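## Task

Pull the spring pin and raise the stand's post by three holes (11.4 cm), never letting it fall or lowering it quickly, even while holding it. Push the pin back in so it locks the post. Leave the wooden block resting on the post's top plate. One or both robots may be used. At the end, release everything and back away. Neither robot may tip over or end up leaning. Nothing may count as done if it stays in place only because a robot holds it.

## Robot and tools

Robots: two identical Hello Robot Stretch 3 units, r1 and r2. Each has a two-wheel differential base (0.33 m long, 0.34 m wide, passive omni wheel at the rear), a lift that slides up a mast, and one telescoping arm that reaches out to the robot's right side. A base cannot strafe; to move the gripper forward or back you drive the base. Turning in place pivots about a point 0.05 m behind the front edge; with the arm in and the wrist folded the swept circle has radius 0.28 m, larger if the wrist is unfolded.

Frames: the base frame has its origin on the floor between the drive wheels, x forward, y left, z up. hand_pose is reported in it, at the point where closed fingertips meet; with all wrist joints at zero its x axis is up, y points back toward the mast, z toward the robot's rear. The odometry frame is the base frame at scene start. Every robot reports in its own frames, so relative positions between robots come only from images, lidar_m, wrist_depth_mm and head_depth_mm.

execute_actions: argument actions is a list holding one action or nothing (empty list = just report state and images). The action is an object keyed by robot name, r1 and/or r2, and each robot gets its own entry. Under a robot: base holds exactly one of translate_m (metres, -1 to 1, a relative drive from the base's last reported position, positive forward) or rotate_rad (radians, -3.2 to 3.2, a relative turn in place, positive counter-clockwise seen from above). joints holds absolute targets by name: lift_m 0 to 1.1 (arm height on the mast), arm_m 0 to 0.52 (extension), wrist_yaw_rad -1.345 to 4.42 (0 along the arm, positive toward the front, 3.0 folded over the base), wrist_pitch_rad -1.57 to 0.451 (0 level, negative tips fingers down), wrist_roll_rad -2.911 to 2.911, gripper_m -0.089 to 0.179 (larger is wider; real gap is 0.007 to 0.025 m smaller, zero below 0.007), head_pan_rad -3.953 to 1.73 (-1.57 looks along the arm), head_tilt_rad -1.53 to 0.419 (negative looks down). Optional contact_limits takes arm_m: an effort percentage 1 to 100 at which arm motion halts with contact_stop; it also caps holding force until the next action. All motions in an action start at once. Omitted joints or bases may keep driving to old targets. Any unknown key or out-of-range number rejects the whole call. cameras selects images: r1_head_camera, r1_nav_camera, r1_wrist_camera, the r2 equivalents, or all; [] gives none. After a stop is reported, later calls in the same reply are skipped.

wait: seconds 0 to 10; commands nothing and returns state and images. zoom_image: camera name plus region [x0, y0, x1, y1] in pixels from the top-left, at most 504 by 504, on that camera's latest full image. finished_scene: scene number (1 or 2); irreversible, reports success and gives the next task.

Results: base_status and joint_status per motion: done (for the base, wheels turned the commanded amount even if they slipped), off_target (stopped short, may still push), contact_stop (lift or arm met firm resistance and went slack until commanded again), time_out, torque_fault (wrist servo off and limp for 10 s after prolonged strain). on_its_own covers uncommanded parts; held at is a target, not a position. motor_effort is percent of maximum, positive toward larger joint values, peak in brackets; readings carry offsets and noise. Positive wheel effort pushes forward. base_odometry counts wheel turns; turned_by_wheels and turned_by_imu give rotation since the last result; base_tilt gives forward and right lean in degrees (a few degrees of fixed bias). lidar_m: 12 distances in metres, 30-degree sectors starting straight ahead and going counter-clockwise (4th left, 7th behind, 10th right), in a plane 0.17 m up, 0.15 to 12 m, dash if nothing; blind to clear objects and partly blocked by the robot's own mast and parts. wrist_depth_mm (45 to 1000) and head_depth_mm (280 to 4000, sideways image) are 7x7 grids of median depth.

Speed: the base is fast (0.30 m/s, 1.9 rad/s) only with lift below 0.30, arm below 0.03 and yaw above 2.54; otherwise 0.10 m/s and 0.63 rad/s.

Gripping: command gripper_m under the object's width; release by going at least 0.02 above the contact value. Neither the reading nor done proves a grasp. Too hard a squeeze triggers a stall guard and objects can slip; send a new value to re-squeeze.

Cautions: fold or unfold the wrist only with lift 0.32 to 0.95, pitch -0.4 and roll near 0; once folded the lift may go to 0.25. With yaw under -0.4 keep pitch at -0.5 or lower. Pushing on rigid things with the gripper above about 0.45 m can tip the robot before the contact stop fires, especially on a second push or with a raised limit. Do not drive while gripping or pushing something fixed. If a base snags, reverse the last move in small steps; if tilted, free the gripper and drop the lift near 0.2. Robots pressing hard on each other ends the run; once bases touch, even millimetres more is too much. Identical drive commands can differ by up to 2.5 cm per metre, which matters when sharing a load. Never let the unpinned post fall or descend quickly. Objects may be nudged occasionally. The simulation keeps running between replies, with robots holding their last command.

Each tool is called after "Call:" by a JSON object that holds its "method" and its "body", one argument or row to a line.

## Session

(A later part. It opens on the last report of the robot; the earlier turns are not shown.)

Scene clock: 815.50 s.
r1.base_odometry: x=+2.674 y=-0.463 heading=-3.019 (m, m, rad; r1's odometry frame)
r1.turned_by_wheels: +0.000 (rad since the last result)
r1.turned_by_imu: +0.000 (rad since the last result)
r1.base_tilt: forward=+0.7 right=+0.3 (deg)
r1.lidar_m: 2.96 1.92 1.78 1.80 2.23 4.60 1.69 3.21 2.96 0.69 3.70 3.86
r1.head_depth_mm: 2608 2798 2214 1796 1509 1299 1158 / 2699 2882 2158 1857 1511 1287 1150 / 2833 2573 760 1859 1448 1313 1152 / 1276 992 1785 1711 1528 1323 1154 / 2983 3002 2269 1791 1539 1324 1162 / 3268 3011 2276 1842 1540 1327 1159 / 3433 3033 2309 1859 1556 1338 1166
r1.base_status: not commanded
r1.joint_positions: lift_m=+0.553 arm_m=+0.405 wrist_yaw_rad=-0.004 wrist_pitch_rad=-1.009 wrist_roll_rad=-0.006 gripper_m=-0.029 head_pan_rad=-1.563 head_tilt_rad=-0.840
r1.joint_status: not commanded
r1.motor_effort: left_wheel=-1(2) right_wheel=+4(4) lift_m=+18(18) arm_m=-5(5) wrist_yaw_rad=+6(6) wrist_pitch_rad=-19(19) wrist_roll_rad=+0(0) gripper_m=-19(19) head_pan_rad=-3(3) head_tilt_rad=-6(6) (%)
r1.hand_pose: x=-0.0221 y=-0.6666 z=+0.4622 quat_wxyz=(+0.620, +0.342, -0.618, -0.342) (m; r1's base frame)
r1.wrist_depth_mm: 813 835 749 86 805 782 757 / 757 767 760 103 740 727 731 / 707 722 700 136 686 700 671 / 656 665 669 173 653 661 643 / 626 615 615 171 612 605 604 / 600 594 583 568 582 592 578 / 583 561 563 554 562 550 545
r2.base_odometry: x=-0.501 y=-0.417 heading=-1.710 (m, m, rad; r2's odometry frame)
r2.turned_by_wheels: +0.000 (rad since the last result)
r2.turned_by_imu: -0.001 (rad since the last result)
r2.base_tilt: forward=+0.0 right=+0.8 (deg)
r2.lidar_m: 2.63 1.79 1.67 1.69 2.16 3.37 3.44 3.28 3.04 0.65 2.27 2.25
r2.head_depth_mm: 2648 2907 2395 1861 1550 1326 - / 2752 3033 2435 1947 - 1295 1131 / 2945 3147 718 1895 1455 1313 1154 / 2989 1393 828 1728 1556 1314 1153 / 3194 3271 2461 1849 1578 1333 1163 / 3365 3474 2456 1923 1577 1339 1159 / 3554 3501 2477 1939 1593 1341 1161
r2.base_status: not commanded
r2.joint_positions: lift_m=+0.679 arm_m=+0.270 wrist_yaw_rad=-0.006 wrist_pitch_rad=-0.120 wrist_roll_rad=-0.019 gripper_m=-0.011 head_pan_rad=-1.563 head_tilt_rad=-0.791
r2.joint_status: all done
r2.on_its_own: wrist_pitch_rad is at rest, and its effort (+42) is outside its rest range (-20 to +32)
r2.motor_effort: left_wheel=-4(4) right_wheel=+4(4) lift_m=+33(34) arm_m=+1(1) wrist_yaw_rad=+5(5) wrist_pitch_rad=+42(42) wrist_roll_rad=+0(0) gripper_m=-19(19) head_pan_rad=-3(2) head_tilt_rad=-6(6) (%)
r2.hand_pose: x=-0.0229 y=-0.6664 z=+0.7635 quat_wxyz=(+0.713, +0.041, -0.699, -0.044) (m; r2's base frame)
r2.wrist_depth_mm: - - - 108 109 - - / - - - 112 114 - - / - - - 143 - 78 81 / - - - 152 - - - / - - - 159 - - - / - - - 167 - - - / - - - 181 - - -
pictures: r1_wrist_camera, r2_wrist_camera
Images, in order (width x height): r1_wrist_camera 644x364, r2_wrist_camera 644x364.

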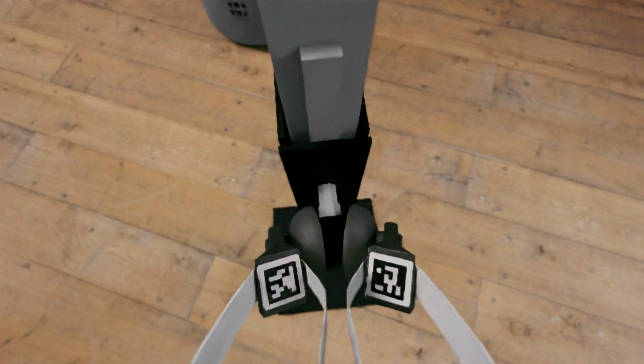

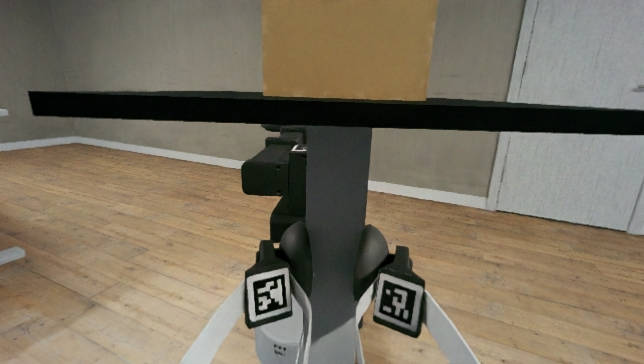

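Call:
{"method": "execute_actions", "body": {
  "actions": [
    {"r2": {"joints": {"lift_m": 0.658}}}
  ],
  "cameras": ["r1_wrist_camera", "r2_wrist_camera"]
}}

Scene clock: 826.33 s.
r1.base_odometry: x=+2.674 y=-0.463 heading=-3.019 (m, m, rad; r1's odometry frame)
r1.turned_by_wheels: +0.000 (rad since the last result)
r1.turned_by_imu: +0.000 (rad since the last result)
r1.base_tilt: forward=+0.6 right=+0.2 (deg)
r1.lidar_m: 2.97 1.91 1.78 1.79 2.24 4.58 1.69 3.22 2.97 0.69 3.71 3.87
r1.head_depth_mm: 2615 2794 2209 1792 1504 1302 1154 / 2734 2923 2147 1854 1514 1284 1152 / 2812 2797 761 1874 1443 1312 1154 / 1293 1061 1799 1710 1532 1316 1159 / 2985 2979 2280 1793 1540 1324 1158 / 3243 3021 2288 1839 1550 1330 1164 / 3402 3040 2299 1859 1548 1328 1170
r1.base_status: not commanded
r1.joint_positions: lift_m=+0.553 arm_m=+0.405 wrist_yaw_rad=-0.004 wrist_pitch_rad=-1.009 wrist_roll_rad=-0.006 gripper_m=-0.029 head_pan_rad=-1.563 head_tilt_rad=-0.840
r1.joint_status: not commanded
r1.motor_effort: left_wheel=-1(1) right_wheel=+4(4) lift_m=+18(18) arm_m=-5(5) wrist_yaw_rad=+6(5) wrist_pitch_rad=-19(19) wrist_roll_rad=+0(0) gripper_m=-19(19) head_pan_rad=-3(3) head_tilt_rad=-5(5) (%)
r1.hand_pose: x=-0.0221 y=-0.6666 z=+0.4622 quat_wxyz=(+0.620, +0.342, -0.618, -0.342) (m; r1's base frame)
r1.wrist_depth_mm: 842 810 704 86 782 791 786 / 776 770 762 102 721 723 711 / 723 713 697 136 691 694 673 / 666 673 676 175 650 653 631 / 647 644 620 170 611 600 600 / 598 590 586 550 602 574 578 / 582 570 565 559 548 543 544
r2.base_odometry: x=-0.501 y=-0.417 heading=-1.710 (m, m, rad; r2's odometry frame)
r2.turned_by_wheels: +0.000 (rad since the last result)
r2.turned_by_imu: -0.001 (rad since the last result)
r2.base_tilt: forward=+0.0 right=+0.7 (deg)
r2.lidar_m: 2.64 1.79 1.67 1.70 2.16 3.36 3.42 3.29 3.04 0.65 2.26 2.25
r2.head_depth_mm: 2661 2952 2361 1879 1544 1323 - / 2795 3034 2422 1962 - 1303 1151 / 2924 3118 723 1840 1456 1307 1147 / 3031 1394 830 1730 1558 1301 1155 / 3202 3278 2450 1922 1565 1332 1156 / 3385 3472 2483 1926 1579 1336 1161 / 3549 3452 2533 1936 1582 1340 1158
r2.base_status: not commanded
r2.joint_positions: lift_m=+0.658 arm_m=+0.270 wrist_yaw_rad=-0.006 wrist_pitch_rad=-0.048 wrist_roll_rad=-0.019 gripper_m=-0.011 head_pan_rad=-1.563 head_tilt_rad=-0.791
r2.joint_status: all done
r2.motor_effort: left_wheel=-4(4) right_wheel=+4(4) lift_m=+17(31) arm_m=+1(1) wrist_yaw_rad=+6(5) wrist_pitch_rad=+17(42) wrist_roll_rad=+0(0) gripper_m=-19(19) head_pan_rad=-3(3) head_tilt_rad=-6(7) (%)
r2.hand_pose: x=-0.0231 y=-0.6696 z=+0.7607 quat_wxyz=(+0.714, +0.015, -0.700, -0.019) (m; r2's base frame)
r2.wrist_depth_mm: - - - 114 115 - - / - 98 81 116 116 - - / - - - 148 - - - / - - - 153 - - - / - - - 158 - - - / - - - 163 - - - / - - - 172 - - -
pictures: r1_wrist_camera, r2_wrist_camera
Images, in order (width x height): r1_wrist_camera 644x364, r2_wrist_camera 644x364.

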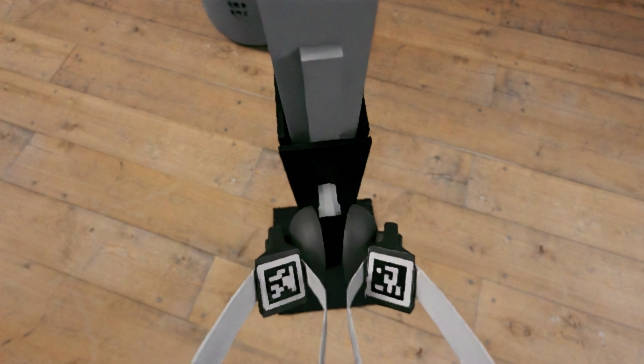

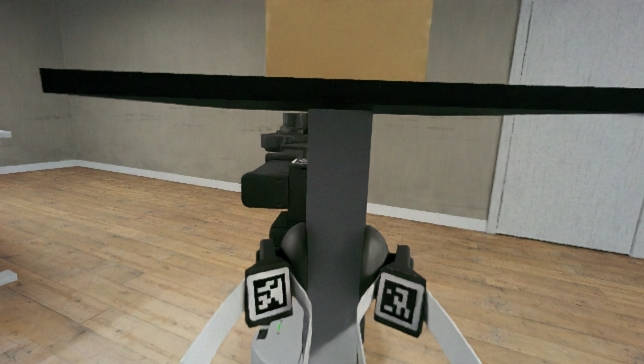

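Call:
{"method": "execute_actions", "body": {
  "actions": [
    {"r1": {"joints": {"gripper_m": 0.05}}, "r2": {"joints": {"gripper_m": 0.09, "lift_m": 0.65}}}
  ],
  "cameras": []
}}

Call:
{"method": "execute_actions", "body": {
  "actions": [
    {"r1": {"joints": {"arm_m": 0.427}}, "r2": {"joints": {"arm_m": 0.16, "lift_m": 0.5}}}
  ],
  "cameras": ["r1_wrist_camera"]
}}

Call:
{"method": "execute_actions", "body": {
  "actions": [
    {"r1": {"joints": {"gripper_m": -0.03}}, "r2": {"joints": {"arm_m": 0.4, "wrist_yaw_rad": 2.9, "gripper_m": 0.03, "head_tilt_rad": -0.7}}}
  ],
  "cameras": ["r1_wrist_camera", "r2_head_camera", "r1_head_camera"]
}}

Scene clock: 928.37 s.
r1.base_odometry: x=+2.674 y=-0.463 heading=-3.019 (m, m, rad; r1's odometry frame)
r1.turned_by_wheels: +0.000 (rad since the last result)
r1.turned_by_imu: +0.000 (rad since the last result)
r1.base_tilt: forward=+0.6 right=+0.2 (deg)
r1.lidar_m: 2.96 1.92 1.78 1.80 2.23 4.60 1.69 3.22 2.97 0.69 3.72 3.85
r1.head_depth_mm: 2633 2806 2225 1797 1510 1306 1150 / 2717 2911 2159 1854 1521 1298 1150 / 2859 2799 760 1861 1448 1311 1153 / 1297 1019 1792 1710 1523 1318 1155 / 3004 3004 2268 1786 1540 1321 1162 / 3247 3011 2290 1842 1547 1332 1165 / 3419 3026 2314 1853 1553 1329 1165
r1.base_status: not commanded
r1.joint_positions: lift_m=+0.553 arm_m=+0.405 wrist_yaw_rad=-0.003 wrist_pitch_rad=-1.055 wrist_roll_rad=-0.006 gripper_m=+0.050 head_pan_rad=-1.563 head_tilt_rad=-0.840
r1.joint_status: all done
r1.motor_effort: left_wheel=+1(2) right_wheel=-1(4) lift_m=+19(19) arm_m=-3(5) wrist_yaw_rad=+4(6) wrist_pitch_rad=+2(19) wrist_roll_rad=+0(0) gripper_m=+0(79) head_pan_rad=-4(3) head_tilt_rad=-6(6) (%)
r1.hand_pose: x=-0.0219 y=-0.6557 z=+0.4571 quat_wxyz=(+0.612, +0.356, -0.609, -0.356) (m; r1's base frame)
r1.wrist_depth_mm: 803 755 755 92 730 748 739 / 717 708 722 116 703 707 709 / 677 683 682 141 651 662 660 / 648 651 633 187 622 631 624 / 615 611 626 592 620 592 602 / 593 600 589 577 - 581 577 / 568 569 550 555 547 543 543
r2.base_odometry: x=-0.501 y=-0.417 heading=-1.710 (m, m, rad; r2's odometry frame)
r2.turned_by_wheels: +0.000 (rad since the last result)
r2.turned_by_imu: -0.001 (rad since the last result)
r2.base_tilt: forward=+0.0 right=+0.8 (deg)
r2.lidar_m: 2.64 1.79 1.67 1.69 2.16 3.37 3.43 3.30 3.04 0.65 2.27 2.24
r2.head_depth_mm: 2644 2947 2387 1879 1551 1333 - / 2797 3030 2418 1908 - 1291 1139 / 2919 3124 720 1424 - 1307 1155 / 3014 1397 969 1717 1562 1304 1151 / 3170 3219 2465 1895 1568 1331 1160 / 3394 3471 2451 1925 1566 1332 1156 / 3573 3553 2512 1919 1587 1337 1164
r2.base_status: not commanded
r2.joint_positions: lift_m=+0.650 arm_m=+0.270 wrist_yaw_rad=-0.002 wrist_pitch_rad=-0.020 wrist_roll_rad=-0.019 gripper_m=+0.090 head_pan_rad=-1.563 head_tilt_rad=-0.791
r2.joint_status: all done
r2.motor_effort: left_wheel=-3(4) right_wheel=+2(4) lift_m=+17(15) arm_m=+1(2) wrist_yaw_rad=+2(5) wrist_pitch_rad=+8(17) wrist_roll_rad=+0(0) gripper_m=+1(88) head_pan_rad=-2(3) head_tilt_rad=-6(6) (%)
r2.hand_pose: x=-0.0220 y=-0.6705 z=+0.7599 quat_wxyz=(+0.714, +0.007, -0.700, -0.008) (m; r2's base frame)
r2.wrist_depth_mm: - - - 115 115 - - / - 86 80 95 88 80 80 / - - - 148 - - - / - - - 152 - - - / - - - 157 - - - / - - - 161 - - - / - - - 167 - - -
pictures: none
No camera images: the call's "cameras" was empty. Leave "cameras" out to get every camera's image.

Scene clock: 930.57 s.
r1.base_odometry: x=+2.674 y=-0.463 heading=-3.019 (m, m, rad; r1's odometry frame)
r1.turned_by_wheels: +0.000 (rad since the last result)
r1.turned_by_imu: +0.000 (rad since the last result)
r1.base_tilt: forward=+0.7 right=+0.2 (deg)
r1.lidar_m: 2.96 1.92 1.78 1.80 2.22 4.59 1.69 3.22 2.96 0.69 3.69 3.86
r1.head_depth_mm: 2611 2807 2213 1789 1514 1309 1165 / 2710 2902 2148 1881 1513 1285 1149 / 2848 2816 761 - 1444 1314 1155 / 2853 1384 1788 1707 1528 1318 1156 / 3094 2855 2276 1789 1536 1326 1158 / 3260 3000 2278 1843 1544 1331 1164 / 3413 3035 2313 1849 1557 1332 1168
r1.base_status: not commanded
r1.joint_positions: lift_m=+0.553 arm_m=+0.427 wrist_yaw_rad=-0.003 wrist_pitch_rad=-1.055 wrist_roll_rad=-0.006 gripper_m=+0.050 head_pan_rad=-1.563 head_tilt_rad=-0.840
r1.joint_status: all done
r1.motor_effort: left_wheel=+1(1) right_wheel=-1(1) lift_m=+19(19) arm_m=+4(4) wrist_yaw_rad=+3(3) wrist_pitch_rad=+2(2) wrist_roll_rad=+0(0) gripper_m=+0(0) head_pan_rad=-4(3) head_tilt_rad=-5(6) (%)
r1.hand_pose: x=-0.0219 y=-0.6770 z=+0.4570 quat_wxyz=(+0.612, +0.356, -0.609, -0.356) (m; r1's base frame)
r1.wrist_depth_mm: 747 765 749 67 740 754 754 / 719 721 724 80 682 699 690 / 674 690 687 108 667 654 671 / 652 656 658 143 634 630 644 / 629 627 628 266 598 601 586 / 592 591 595 573 - 574 578 / 572 568 559 563 553 541 547
r2.base_odometry: x=-0.501 y=-0.417 heading=-1.710 (m, m, rad; r2's odometry frame)
r2.turned_by_wheels: +0.000 (rad since the last result)
r2.turned_by_imu: -0.001 (rad since the last result)
r2.base_tilt: forward=+0.0 right=+0.7 (deg)
r2.lidar_m: 2.63 1.78 1.67 1.70 2.17 3.36 3.42 3.29 3.04 0.66 2.27 2.24
r2.head_depth_mm: 2652 2938 2402 1882 1556 1311 1150 / 2783 3013 2412 1877 1559 1381 1129 / 2918 3136 722 1728 1506 - 1128 / 3014 1408 968 1725 1521 1312 1153 / 3192 3223 2463 1905 1584 1339 1153 / 3394 3423 2423 1933 1578 1338 1158 / 3621 3458 2482 1942 1581 1337 1162
r2.base_status: not commanded
r2.joint_positions: lift_m=+0.500 arm_m=+0.160 wrist_yaw_rad=-0.001 wrist_pitch_rad=-0.020 wrist_roll_rad=-0.019 gripper_m=+0.090 head_pan_rad=-1.563 head_tilt_rad=-0.791
r2.joint_status: all done
r2.motor_effort: left_wheel=-3(3) right_wheel=+2(2) lift_m=+17(16) arm_m=-3(5) wrist_yaw_rad=+0(2) wrist_pitch_rad=+7(7) wrist_roll_rad=+0(0) gripper_m=+0(0) head_pan_rad=-3(3) head_tilt_rad=-6(6) (%)
r2.hand_pose: x=-0.0217 y=-0.5611 z=+0.6099 quat_wxyz=(+0.714, +0.007, -0.700, -0.007) (m; r2's base frame)
r2.wrist_depth_mm: - - - 382 - - - / - - - 383 - - - / - - - 404 - - - / - - - 401 - - - / - - - - - - - / - - - 364 - - - / 981 994 979 288 - - -
pictures: r1_wrist_camera
Images, in order (width x height): r1_wrist_camera 644x364.

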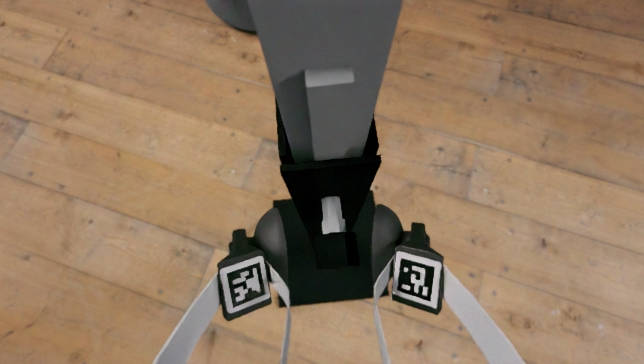

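Scene clock: 933.57 s.
r1.base_odometry: x=+2.674 y=-0.463 heading=-3.019 (m, m, rad; r1's odometry frame)
r1.turned_by_wheels: +0.000 (rad since the last result)
r1.turned_by_imu: -0.001 (rad since the last result)
r1.base_tilt: forward=+0.6 right=+0.3 (deg)
r1.lidar_m: 2.96 1.92 1.78 1.80 2.24 4.57 1.69 3.22 2.96 0.69 3.71 3.85
r1.head_depth_mm: 2625 2818 2221 1797 1503 1303 1161 / 2731 2908 2160 1881 1518 1277 1154 / 2845 2780 760 - 1448 1315 1152 / 2850 1404 1045 1699 1530 1320 1156 / 3117 2843 2268 1790 1542 1321 1160 / 3241 3006 2290 1837 1545 1331 1166 / 3395 3032 2315 1847 1547 1334 1164
r1.base_status: not commanded
r1.joint_positions: lift_m=+0.553 arm_m=+0.427 wrist_yaw_rad=-0.004 wrist_pitch_rad=-1.053 wrist_roll_rad=-0.006 gripper_m=-0.029 head_pan_rad=-1.563 head_tilt_rad=-0.840
r1.joint_status: all done
r1.motor_effort: left_wheel=-1(2) right_wheel=+4(4) lift_m=+18(19) arm_m=+3(4) wrist_yaw_rad=+4(5) wrist_pitch_rad=+1(2) wrist_roll_rad=+0(0) gripper_m=-21(93) head_pan_rad=-3(3) head_tilt_rad=-5(6) (%)
r1.hand_pose: x=-0.0221 y=-0.6777 z=+0.4573 quat_wxyz=(+0.613, +0.355, -0.610, -0.356) (m; r1's base frame)
r1.wrist_depth_mm: 773 753 718 66 742 750 755 / 730 734 710 79 699 710 683 / 673 684 677 107 667 654 668 / 670 645 650 140 627 631 627 / 623 623 613 161 611 602 595 / 594 588 589 571 582 578 564 / 560 558 557 549 562 551 540
r2.base_odometry: x=-0.501 y=-0.417 heading=-1.710 (m, m, rad; r2's odometry frame)
r2.turned_by_wheels: +0.000 (rad since the last result)
r2.turned_by_imu: -0.001 (rad since the last result)
r2.base_tilt: forward=+0.1 right=+0.8 (deg)
r2.lidar_m: 2.63 1.79 1.67 1.69 2.17 3.36 3.41 3.27 3.03 0.65 2.27 2.24
r2.head_depth_mm: 2624 2917 2817 2076 1662 1382 1179 / 2740 3058 2894 2087 1685 1383 1199 / 2885 3175 2706 777 1583 1367 1186 / 2983 1471 1452 963 1713 1360 1189 / 3116 3556 2898 2121 1691 1391 1190 / 3334 3719 2860 2155 1699 1411 1199 / 3507 3907 2914 2165 1702 1406 1201
r2.base_status: not commanded
r2.joint_positions: lift_m=+0.500 arm_m=+0.400 wrist_yaw_rad=+2.898 wrist_pitch_rad=-0.020 wrist_roll_rad=-0.019 gripper_m=+0.030 head_pan_rad=-1.563 head_tilt_rad=-0.705
r2.joint_status: all done
r2.motor_effort: left_wheel=-2(3) right_wheel=+2(2) lift_m=+17(17) arm_m=+3(4) wrist_yaw_rad=+1(3) wrist_pitch_rad=+7(7) wrist_roll_rad=+0(0) gripper_m=-1(88) head_pan_rad=-3(3) head_tilt_rad=+2(14) (%)
r2.hand_pose: x=+0.0404 y=-0.2964 z=+0.6099 quat_wxyz=(+0.094, +0.696, -0.078, +0.708) (m; r2's base frame)
r2.wrist_depth_mm: - - - - - - - / - - - - - - - / - - - - - - - / - - - - - - - / - - - - - - - / - - - - - - - / - - - - 999 - -
pictures: r1_head_camera (sideways: a quarter turn clockwise sets it upright), r1_wrist_camera, r2_head_camera (sideways: a quarter turn clockwise sets it upright)
Images, in order (width x height): r1_head_camera 896x504, r1_wrist_camera 644x364, r2_head_camera 896x504.

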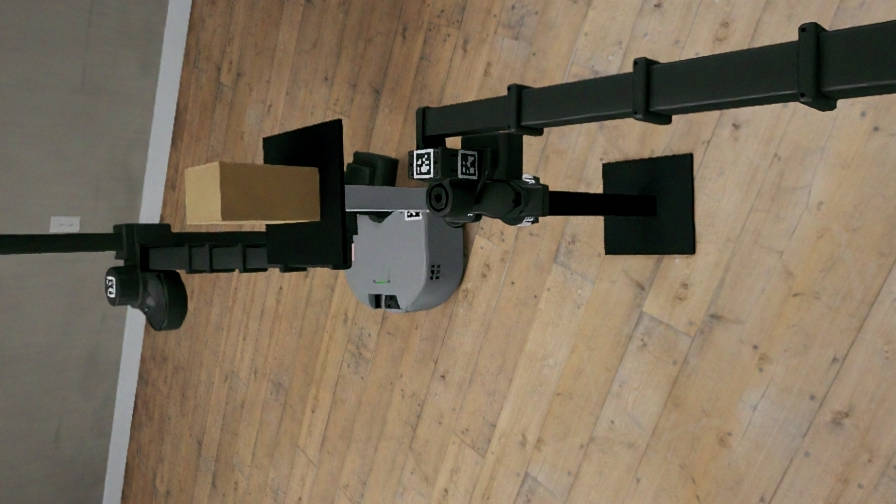

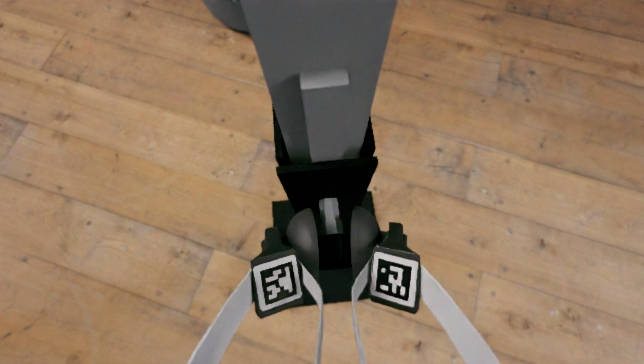

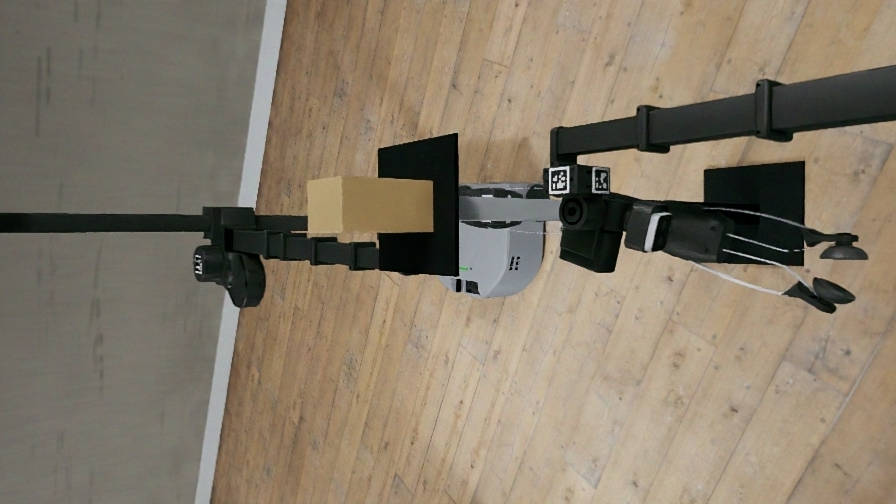

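Call:
{"method": "zoom_image", "body": {
  "camera": "r2_head_camera",
  "region": [420, 100, 720, 300]
}}

Region (420, 100, 720, 300) of r2_head_camera's 896x504 image, scaled by 1.680, with more detail than that image has.

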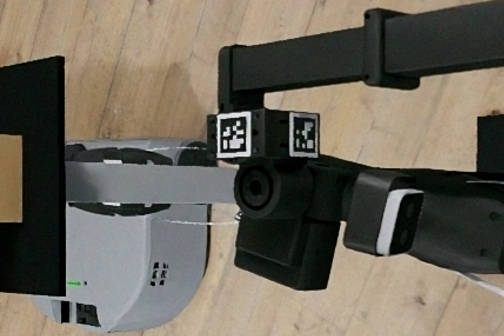

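Call:
{"method": "execute_actions", "body": {
  "actions": [
    {"r2": {"joints": {"arm_m": 0.475, "lift_m": 0.53}, "contact_limits": {"arm_m": 15}}}
  ],
  "cameras": ["r2_head_camera", "r1_head_camera", "r1_nav_camera"]
}}

Scene clock: 949.93 s.
r1.base_odometry: x=+2.674 y=-0.463 heading=-3.019 (m, m, rad; r1's odometry frame)
r1.turned_by_wheels: +0.000 (rad since the last result)
r1.turned_by_imu: +0.000 (rad since the last result)
r1.base_tilt: forward=+0.6 right=+0.2 (deg)
r1.lidar_m: 2.96 1.92 1.78 1.79 2.23 4.56 1.69 3.21 2.96 0.69 3.70 3.86
r1.head_depth_mm: 2607 2825 2213 1790 1511 1303 1161 / 2713 2878 2149 1875 1511 1286 1148 / 2856 2808 762 - 1451 1312 1151 / 2786 1383 905 1699 1527 1324 1155 / 3067 2846 2273 1787 1539 1326 1160 / 3286 3004 2288 1841 1548 1326 1166 / 3411 3026 2297 1849 1553 1333 1169
r1.base_status: not commanded
r1.joint_positions: lift_m=+0.553 arm_m=+0.427 wrist_yaw_rad=-0.004 wrist_pitch_rad=-1.053 wrist_roll_rad=-0.006 gripper_m=-0.029 head_pan_rad=-1.563 head_tilt_rad=-0.840
r1.joint_status: not commanded
r1.motor_effort: left_wheel=-1(1) right_wheel=+4(4) lift_m=+19(19) arm_m=+3(3) wrist_yaw_rad=+4(5) wrist_pitch_rad=+1(1) wrist_roll_rad=+0(0) gripper_m=-20(20) head_pan_rad=-3(3) head_tilt_rad=-5(5) (%)
r1.hand_pose: x=-0.0221 y=-0.6777 z=+0.4573 quat_wxyz=(+0.613, +0.355, -0.610, -0.356) (m; r1's base frame)
r1.wrist_depth_mm: 758 766 724 66 734 756 735 / 732 719 718 79 690 714 700 / 685 679 683 107 662 664 666 / 656 633 631 139 617 614 627 / 612 619 620 162 604 612 610 / 587 583 582 569 582 578 578 / 557 564 554 551 551 550 555
r2.base_odometry: x=-0.501 y=-0.417 heading=-1.710 (m, m, rad; r2's odometry frame)
r2.turned_by_wheels: +0.000 (rad since the last result)
r2.turned_by_imu: -0.001 (rad since the last result)
r2.base_tilt: forward=+0.0 right=+0.7 (deg)
r2.lidar_m: 2.63 1.79 1.67 1.70 2.17 3.37 3.43 3.29 3.03 0.65 2.26 2.25
r2.head_depth_mm: 2574 2834 2842 2109 1668 1384 1180 / 2755 2998 2850 2113 1690 1402 1162 / 2835 3147 2714 753 1591 1356 1190 / 2978 1480 1295 1001 1676 1370 1189 / 3137 3545 2883 2132 1680 1405 1195 / 3337 3709 2903 2146 1701 1416 1204 / 3441 3958 2964 2154 1693 1410 1200
r2.base_status: not commanded
r2.joint_positions: lift_m=+0.530 arm_m=+0.475 wrist_yaw_rad=+2.902 wrist_pitch_rad=-0.020 wrist_roll_rad=-0.019 gripper_m=+0.030 head_pan_rad=-1.563 head_tilt_rad=-0.702
r2.joint_status: all done
r2.motor_effort: left_wheel=+1(5) right_wheel=-2(5) lift_m=+25(29) arm_m=+2(13) wrist_yaw_rad=-3(4) wrist_pitch_rad=+7(7) wrist_roll_rad=+0(0) gripper_m=-1(0) head_pan_rad=-3(3) head_tilt_rad=+1(2) (%)
r2.contact_limits: arm_m 15 (drawing in: default 16, maximum 26; extending or still: default 21, maximum 35)
r2.hand_pose: x=+0.0393 y=-0.3712 z=+0.6394 quat_wxyz=(+0.092, +0.696, -0.076, +0.708) (m; r2's base frame)
r2.wrist_depth_mm: - - - - - - - / - - - - - - - / - - - - - - - / - - - - - - - / - - - - - - - / - - - - - - - / - - - - - - -
pictures: r1_head_camera (sideways: a quarter turn clockwise sets it upright), r1_nav_camera (sideways: a quarter turn counterclockwise sets it upright), r2_head_camera (sideways: a quarter turn clockwise sets it upright)
Images, in order (width x height): r1_head_camera 896x504, r1_nav_camera 672x504, r2_head_camera 896x504.

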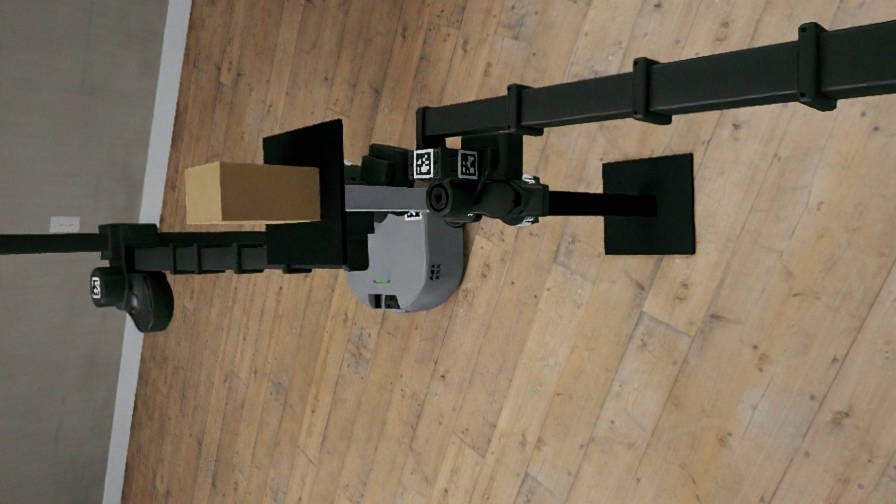

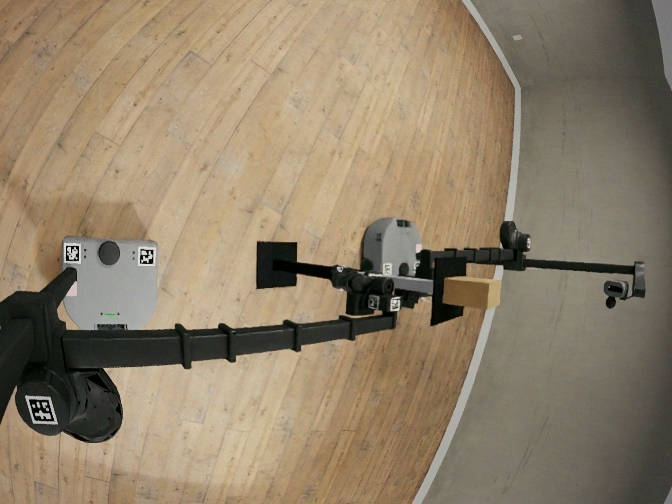

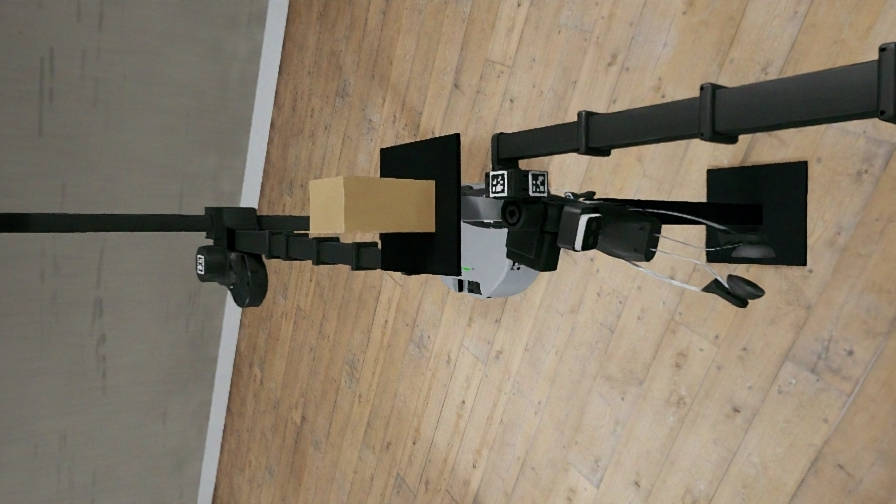

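Call:
{"method": "execute_actions", "body": {
  "actions": [
    {"r2": {"joints": {"lift_m": 0.595}}}
  ],
  "cameras": ["r2_head_camera", "r1_head_camera"]
}}

Scene clock: 971.77 s.
r1.base_odometry: x=+2.674 y=-0.463 heading=-3.019 (m, m, rad; r1's odometry frame)
r1.turned_by_wheels: +0.000 (rad since the last result)
r1.turned_by_imu: +0.000 (rad since the last result)
r1.base_tilt: forward=+0.6 right=+0.2 (deg)
r1.lidar_m: 2.97 1.92 1.78 1.79 2.23 4.57 1.69 3.22 2.97 0.69 3.71 3.86
r1.head_depth_mm: 2613 2806 2226 1795 1510 1304 1163 / 2729 2932 2147 1893 1515 1283 1150 / 2835 2786 760 - 1441 1311 1152 / 1347 1200 910 1709 1531 1316 1160 / 2979 2871 2280 1791 1539 1325 1158 / 3247 3004 2287 1847 1546 1331 1163 / 3420 3044 2308 1858 1555 1337 1169
r1.base_status: not commanded
r1.joint_positions: lift_m=+0.553 arm_m=+0.427 wrist_yaw_rad=-0.004 wrist_pitch_rad=-1.053 wrist_roll_rad=-0.006 gripper_m=-0.029 head_pan_rad=-1.563 head_tilt_rad=-0.840
r1.joint_status: not commanded
r1.motor_effort: left_wheel=-1(1) right_wheel=+4(4) lift_m=+19(19) arm_m=+3(3) wrist_yaw_rad=+5(5) wrist_pitch_rad=+1(1) wrist_roll_rad=+0(0) gripper_m=-20(21) head_pan_rad=-3(3) head_tilt_rad=-6(5) (%)
r1.hand_pose: x=-0.0221 y=-0.6777 z=+0.4573 quat_wxyz=(+0.613, +0.355, -0.610, -0.356) (m; r1's base frame)
r1.wrist_depth_mm: 773 778 722 66 737 727 727 / 736 724 711 79 700 709 705 / 709 687 679 106 688 669 667 / 656 650 653 139 636 624 631 / 624 610 612 162 609 601 591 / 597 583 588 568 594 571 573 / 571 558 556 555 551 555 546
r2.base_odometry: x=-0.501 y=-0.417 heading=-1.710 (m, m, rad; r2's odometry frame)
r2.turned_by_wheels: +0.000 (rad since the last result)
r2.turned_by_imu: -0.001 (rad since the last result)
r2.base_tilt: forward=+0.0 right=+0.8 (deg)
r2.lidar_m: 2.63 1.78 1.67 1.70 2.17 3.38 3.43 3.28 3.05 0.65 2.26 2.25
r2.head_depth_mm: 2611 2884 2819 2094 1666 1381 1204 / 2756 3032 2854 2090 1655 - 1182 / 2867 3134 2732 731 1627 1357 1185 / 2973 1472 1305 817 1678 1339 1192 / 3130 3521 2862 2130 1691 1416 1195 / 3364 3709 2960 2124 1702 1403 1191 / 3509 3952 2950 2147 1707 1403 1203
r2.base_status: not commanded
r2.joint_positions: lift_m=+0.595 arm_m=+0.475 wrist_yaw_rad=+2.902 wrist_pitch_rad=-0.020 wrist_roll_rad=-0.019 gripper_m=+0.030 head_pan_rad=-1.563 head_tilt_rad=-0.702
r2.joint_status: all done
r2.motor_effort: left_wheel=+2(1) right_wheel=-2(2) lift_m=+27(27) arm_m=+2(2) wrist_yaw_rad=-3(2) wrist_pitch_rad=+7(7) wrist_roll_rad=+0(0) gripper_m=+0(1) head_pan_rad=-3(2) head_tilt_rad=+0(1) (%)
r2.hand_pose: x=+0.0393 y=-0.3712 z=+0.7043 quat_wxyz=(+0.092, +0.696, -0.076, +0.708) (m; r2's base frame)
r2.wrist_depth_mm: - - - - - - - / - - - - - - - / - - - - - - - / - - - - - - - / - - - - - - - / - - - - - - - / - - - - - - -
pictures: r1_head_camera (sideways: a quarter turn clockwise sets it upright), r2_head_camera (sideways: a quarter turn clockwise sets it upright)
Images, in order (width x height): r1_head_camera 896x504, r2_head_camera 896x504.

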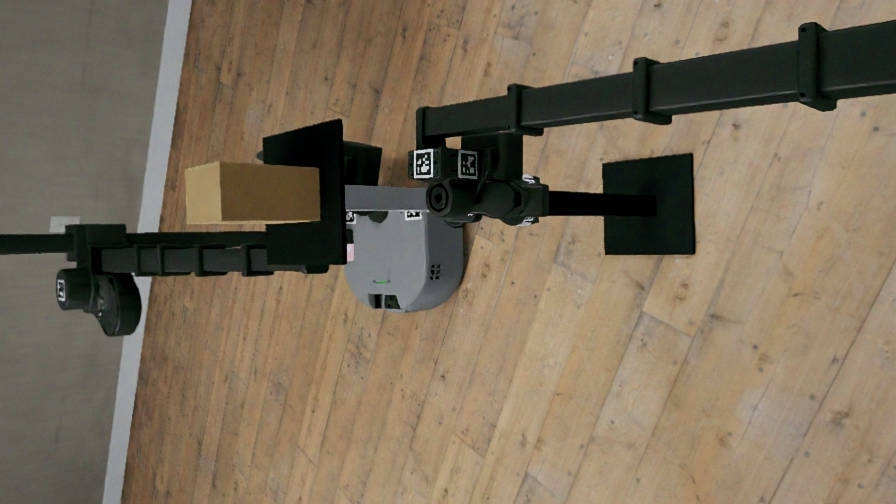

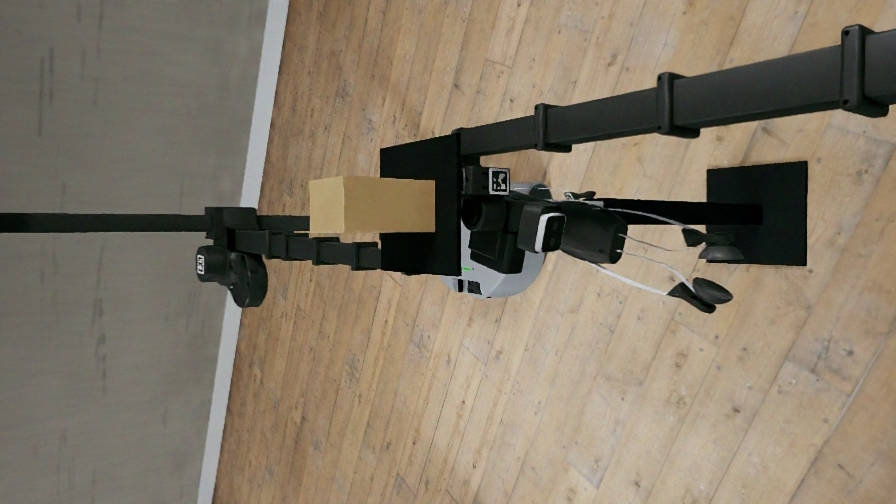

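Call:
{"method": "execute_actions", "body": {
  "actions": []
}}

Scene clock: 999.57 s.
r1.base_odometry: x=+2.674 y=-0.463 heading=-3.019 (m, m, rad; r1's odometry frame)
r1.turned_by_wheels: +0.000 (rad since the last result)
r1.turned_by_imu: +0.000 (rad since the last result)
r1.base_tilt: forward=+0.6 right=+0.3 (deg)
r1.lidar_m: 2.96 1.92 1.78 1.80 2.24 4.60 1.69 3.23 2.97 0.69 3.70 3.87
r1.head_depth_mm: 2621 2797 2222 1803 1516 1299 1164 / 2737 2893 2142 1879 1514 1285 1151 / 2854 2787 761 - 1440 1317 1155 / 1348 1201 912 1709 1526 1316 1157 / 2978 2864 2269 1786 1545 1324 1163 / 3238 3018 2305 1852 1542 1331 1163 / 3414 3032 2302 1850 1550 1337 1167
r1.base_status: not commanded
r1.joint_positions: lift_m=+0.553 arm_m=+0.427 wrist_yaw_rad=-0.004 wrist_pitch_rad=-1.053 wrist_roll_rad=-0.006 gripper_m=-0.029 head_pan_rad=-1.563 head_tilt_rad=-0.840
r1.joint_status: not commanded
r1.motor_effort: left_wheel=-1(1) right_wheel=+4(4) lift_m=+19(19) arm_m=+3(3) wrist_yaw_rad=+5(5) wrist_pitch_rad=+1(1) wrist_roll_rad=+0(0) gripper_m=-20(21) head_pan_rad=-3(3) head_tilt_rad=-6(5) (%)
r1.hand_pose: x=-0.0221 y=-0.6777 z=+0.4573 quat_wxyz=(+0.613, +0.355, -0.610, -0.356) (m; r1's base frame)
r1.wrist_depth_mm: 788 756 735 66 741 759 738 / 731 724 714 79 715 698 715 / 692 687 677 107 673 664 663 / 663 651 644 139 640 626 628 / 631 622 600 162 615 600 599 / 587 594 581 563 579 577 571 / 567 572 558 559 560 549 545
r2.base_odometry: x=-0.501 y=-0.417 heading=-1.710 (m, m, rad; r2's odometry frame)
r2.turned_by_wheels: +0.000 (rad since the last result)
r2.turned_by_imu: -0.001 (rad since the last result)
r2.base_tilt: forward=+0.0 right=+0.8 (deg)
r2.lidar_m: 2.64 1.78 1.67 1.69 2.17 3.38 3.42 3.29 3.04 0.65 2.27 2.25
r2.head_depth_mm: 2605 2889 2855 2095 1665 1379 1206 / 2721 3078 2840 2110 1663 - 1189 / 2880 3169 2727 732 1651 1350 1187 / 2957 1481 1312 819 1693 1336 1190 / 3156 3546 2925 2141 1686 1398 1193 / 3294 3698 2912 2158 1697 1400 1188 / 3424 3856 2901 2148 1704 1414 1192
r2.base_status: not commanded
r2.joint_positions: lift_m=+0.595 arm_m=+0.475 wrist_yaw_rad=+2.902 wrist_pitch_rad=-0.020 wrist_roll_rad=-0.019 gripper_m=+0.030 head_pan_rad=-1.563 head_tilt_rad=-0.702
r2.joint_status: all done
r2.motor_effort: left_wheel=+1(1) right_wheel=-2(2) lift_m=+27(27) arm_m=+2(2) wrist_yaw_rad=-3(2) wrist_pitch_rad=+6(7) wrist_roll_rad=+0(0) gripper_m=+0(1) head_pan_rad=-2(2) head_tilt_rad=+0(1) (%)
r2.hand_pose: x=+0.0393 y=-0.3712 z=+0.7043 quat_wxyz=(+0.092, +0.696, -0.076, +0.708) (m; r2's base frame)
r2.wrist_depth_mm: - - - - - - - / - - - - - - - / - - - - - - - / - - - - - - - / - - - - - - - / - - - - - - - / - - - - - - -
pictures: r1_head_camera (sideways: a quarter turn clockwise sets it upright), r1_nav_camera (sideways: a quarter turn counterclockwise sets it upright), r1_wrist_camera, r2_head_camera (sideways: a quarter turn clockwise sets it upright), r2_nav_camera (sideways: a quarter turn counterclockwise sets it upright), r2_wrist_camera
Images, in order (width x height): r1_head_camera 896x504, r1_nav_camera 672x504, r1_wrist_camera 644x364, r2_head_camera 896x504, r2_nav_camera 672x504, r2_wrist_camera 644x364.

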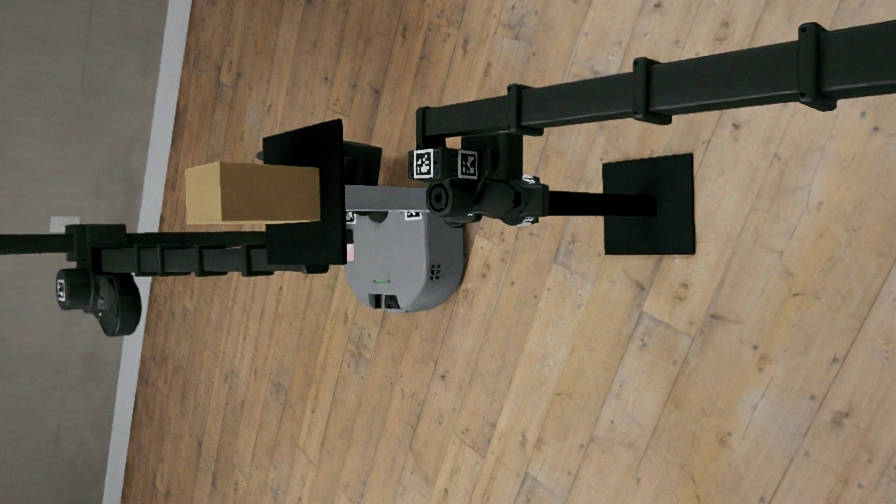

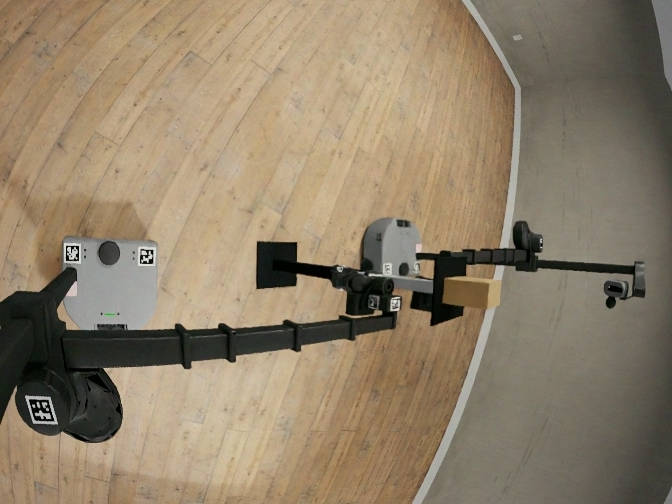

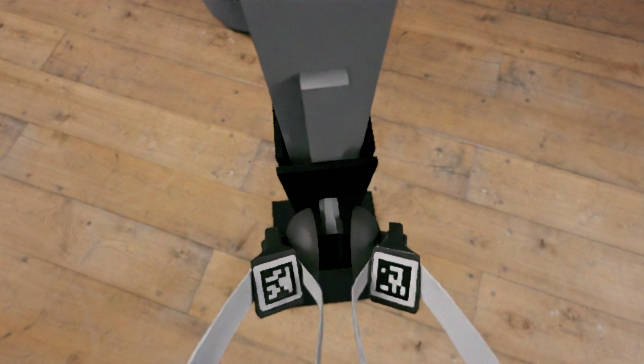

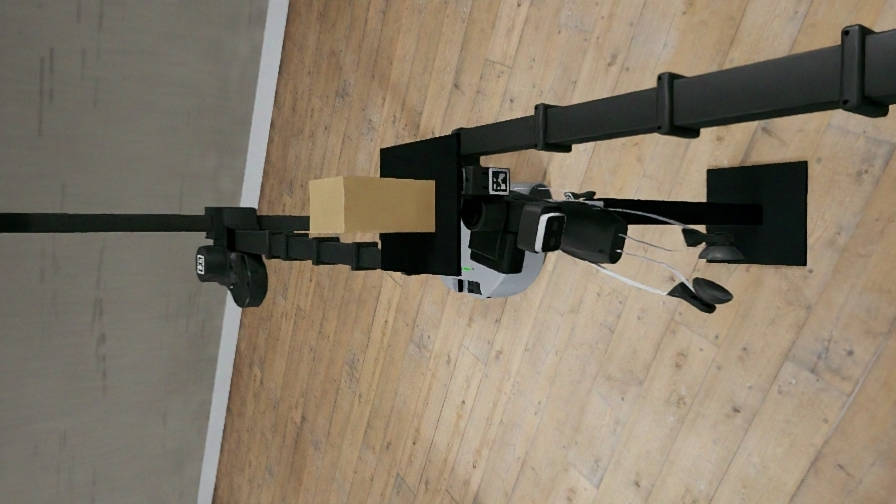

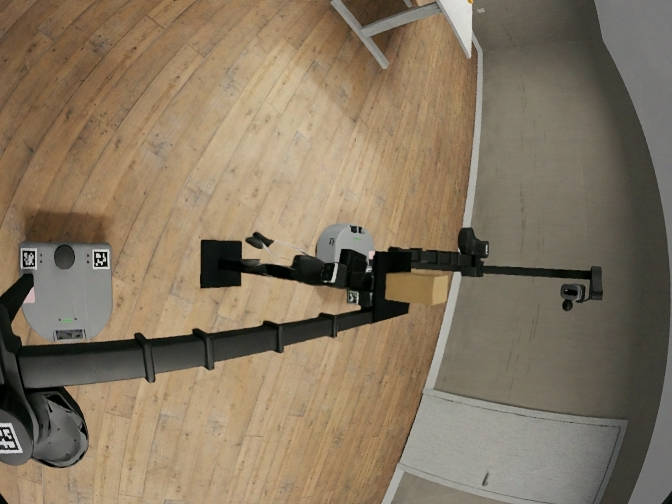

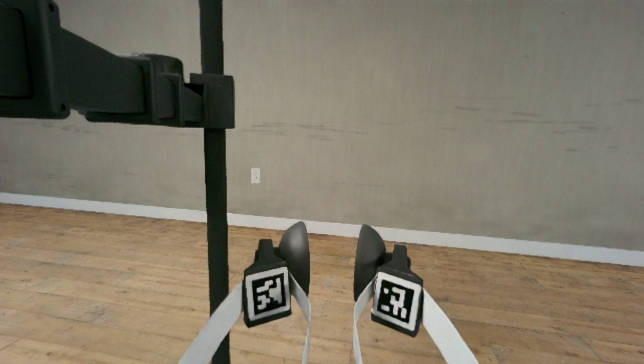

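Call:
{"method": "execute_actions", "body": {
  "actions": [
    {"r2": {"joints": {"lift_m": 0.61}}}
  ],
  "cameras": ["r1_wrist_camera", "r2_head_camera", "r1_head_camera"]
}}

Scene clock: 1003.53 s.
r1.base_odometry: x=+2.674 y=-0.463 heading=-3.019 (m, m, rad; r1's odometry frame)
r1.turned_by_wheels: +0.000 (rad since the last result)
r1.turned_by_imu: +0.000 (rad since the last result)
r1.base_tilt: forward=+0.6 right=+0.3 (deg)
r1.lidar_m: 2.97 1.92 1.78 1.80 2.24 4.55 1.69 3.22 2.97 0.69 3.71 3.84
r1.head_depth_mm: 2597 2798 2212 1794 1506 1298 1164 / 2725 2910 2151 1876 1514 1290 1151 / 2848 2800 757 - 1438 1311 1154 / 1329 1182 887 1704 1527 1329 1158 / 3004 2980 2264 1796 1542 1330 1158 / 3247 2995 2312 1848 1542 1328 1165 / 3390 3026 2290 1860 1547 1333 1168
r1.base_status: not commanded
r1.joint_positions: lift_m=+0.553 arm_m=+0.427 wrist_yaw_rad=-0.004 wrist_pitch_rad=-1.053 wrist_roll_rad=-0.006 gripper_m=-0.029 head_pan_rad=-1.563 head_tilt_rad=-0.840
r1.joint_status: not commanded
r1.motor_effort: left_wheel=-2(2) right_wheel=+4(4) lift_m=+19(19) arm_m=+3(3) wrist_yaw_rad=+5(5) wrist_pitch_rad=+1(1) wrist_roll_rad=+0(0) gripper_m=-20(20) head_pan_rad=-4(3) head_tilt_rad=-5(6) (%)
r1.hand_pose: x=-0.0221 y=-0.6777 z=+0.4573 quat_wxyz=(+0.613, +0.355, -0.610, -0.356) (m; r1's base frame)
r1.wrist_depth_mm: 754 753 730 66 735 751 744 / 730 750 699 78 700 708 707 / 677 708 680 106 666 679 668 / 643 646 635 138 652 643 636 / 626 605 612 162 610 599 590 / 594 591 577 572 584 568 567 / 569 556 556 546 556 548 546
r2.base_odometry: x=-0.501 y=-0.417 heading=-1.710 (m, m, rad; r2's odometry frame)
r2.turned_by_wheels: +0.000 (rad since the last result)
r2.turned_by_imu: -0.001 (rad since the last result)
r2.base_tilt: forward=+0.0 right=+0.8 (deg)
r2.lidar_m: 2.64 1.78 1.67 1.70 2.17 3.38 3.43 3.28 3.02 0.66 2.27 2.24
r2.head_depth_mm: 2606 2910 2839 2088 1667 1385 1199 / 2711 3032 2855 2149 1675 - 1189 / 2842 3152 2713 739 1628 1360 1188 / 2980 1481 1298 783 1661 1350 1190 / 3184 3548 2854 2134 1694 1398 1193 / 3318 3719 2933 2139 1703 1403 1199 / 3509 3877 2914 2142 1705 1406 1202
r2.base_status: not commanded
r2.joint_positions: lift_m=+0.609 arm_m=+0.475 wrist_yaw_rad=+2.902 wrist_pitch_rad=-0.019 wrist_roll_rad=-0.019 gripper_m=+0.030 head_pan_rad=-1.563 head_tilt_rad=-0.702
r2.joint_status: all done
r2.motor_effort: left_wheel=+1(2) right_wheel=-2(2) lift_m=+38(38) arm_m=+3(2) wrist_yaw_rad=-3(2) wrist_pitch_rad=+7(7) wrist_roll_rad=+0(0) gripper_m=+0(1) head_pan_rad=-2(2) head_tilt_rad=+1(1) (%)
r2.hand_pose: x=+0.0393 y=-0.3712 z=+0.7188 quat_wxyz=(+0.092, +0.696, -0.077, +0.708) (m; r2's base frame)
r2.wrist_depth_mm: - - - - - - - / - - - - - - - / - - - - - - - / - - - - - - - / - - - - - - - / - - - - - - - / - - - - - - -
pictures: r1_head_camera (sideways: a quarter turn clockwise sets it upright), r1_wrist_camera, r2_head_camera (sideways: a quarter turn clockwise sets it upright)
Images, in order (width x height): r1_head_camera 896x504, r1_wrist_camera 644x364, r2_head_camera 896x504.

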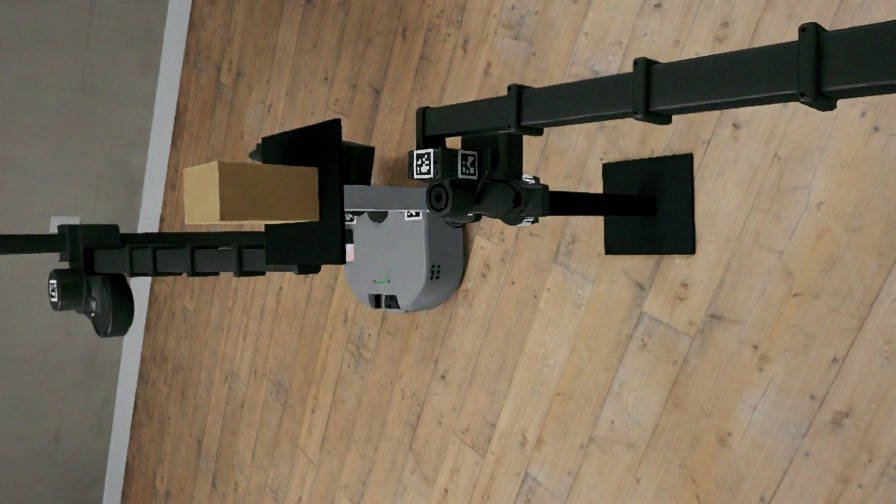

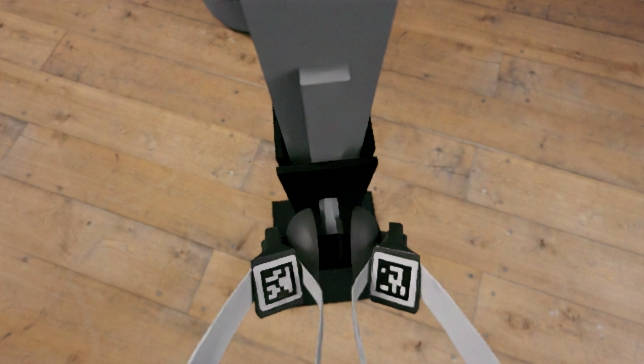

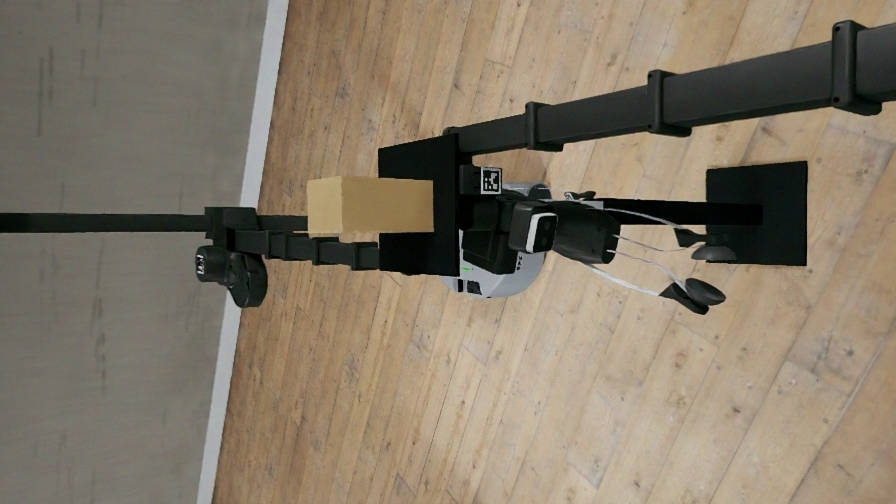

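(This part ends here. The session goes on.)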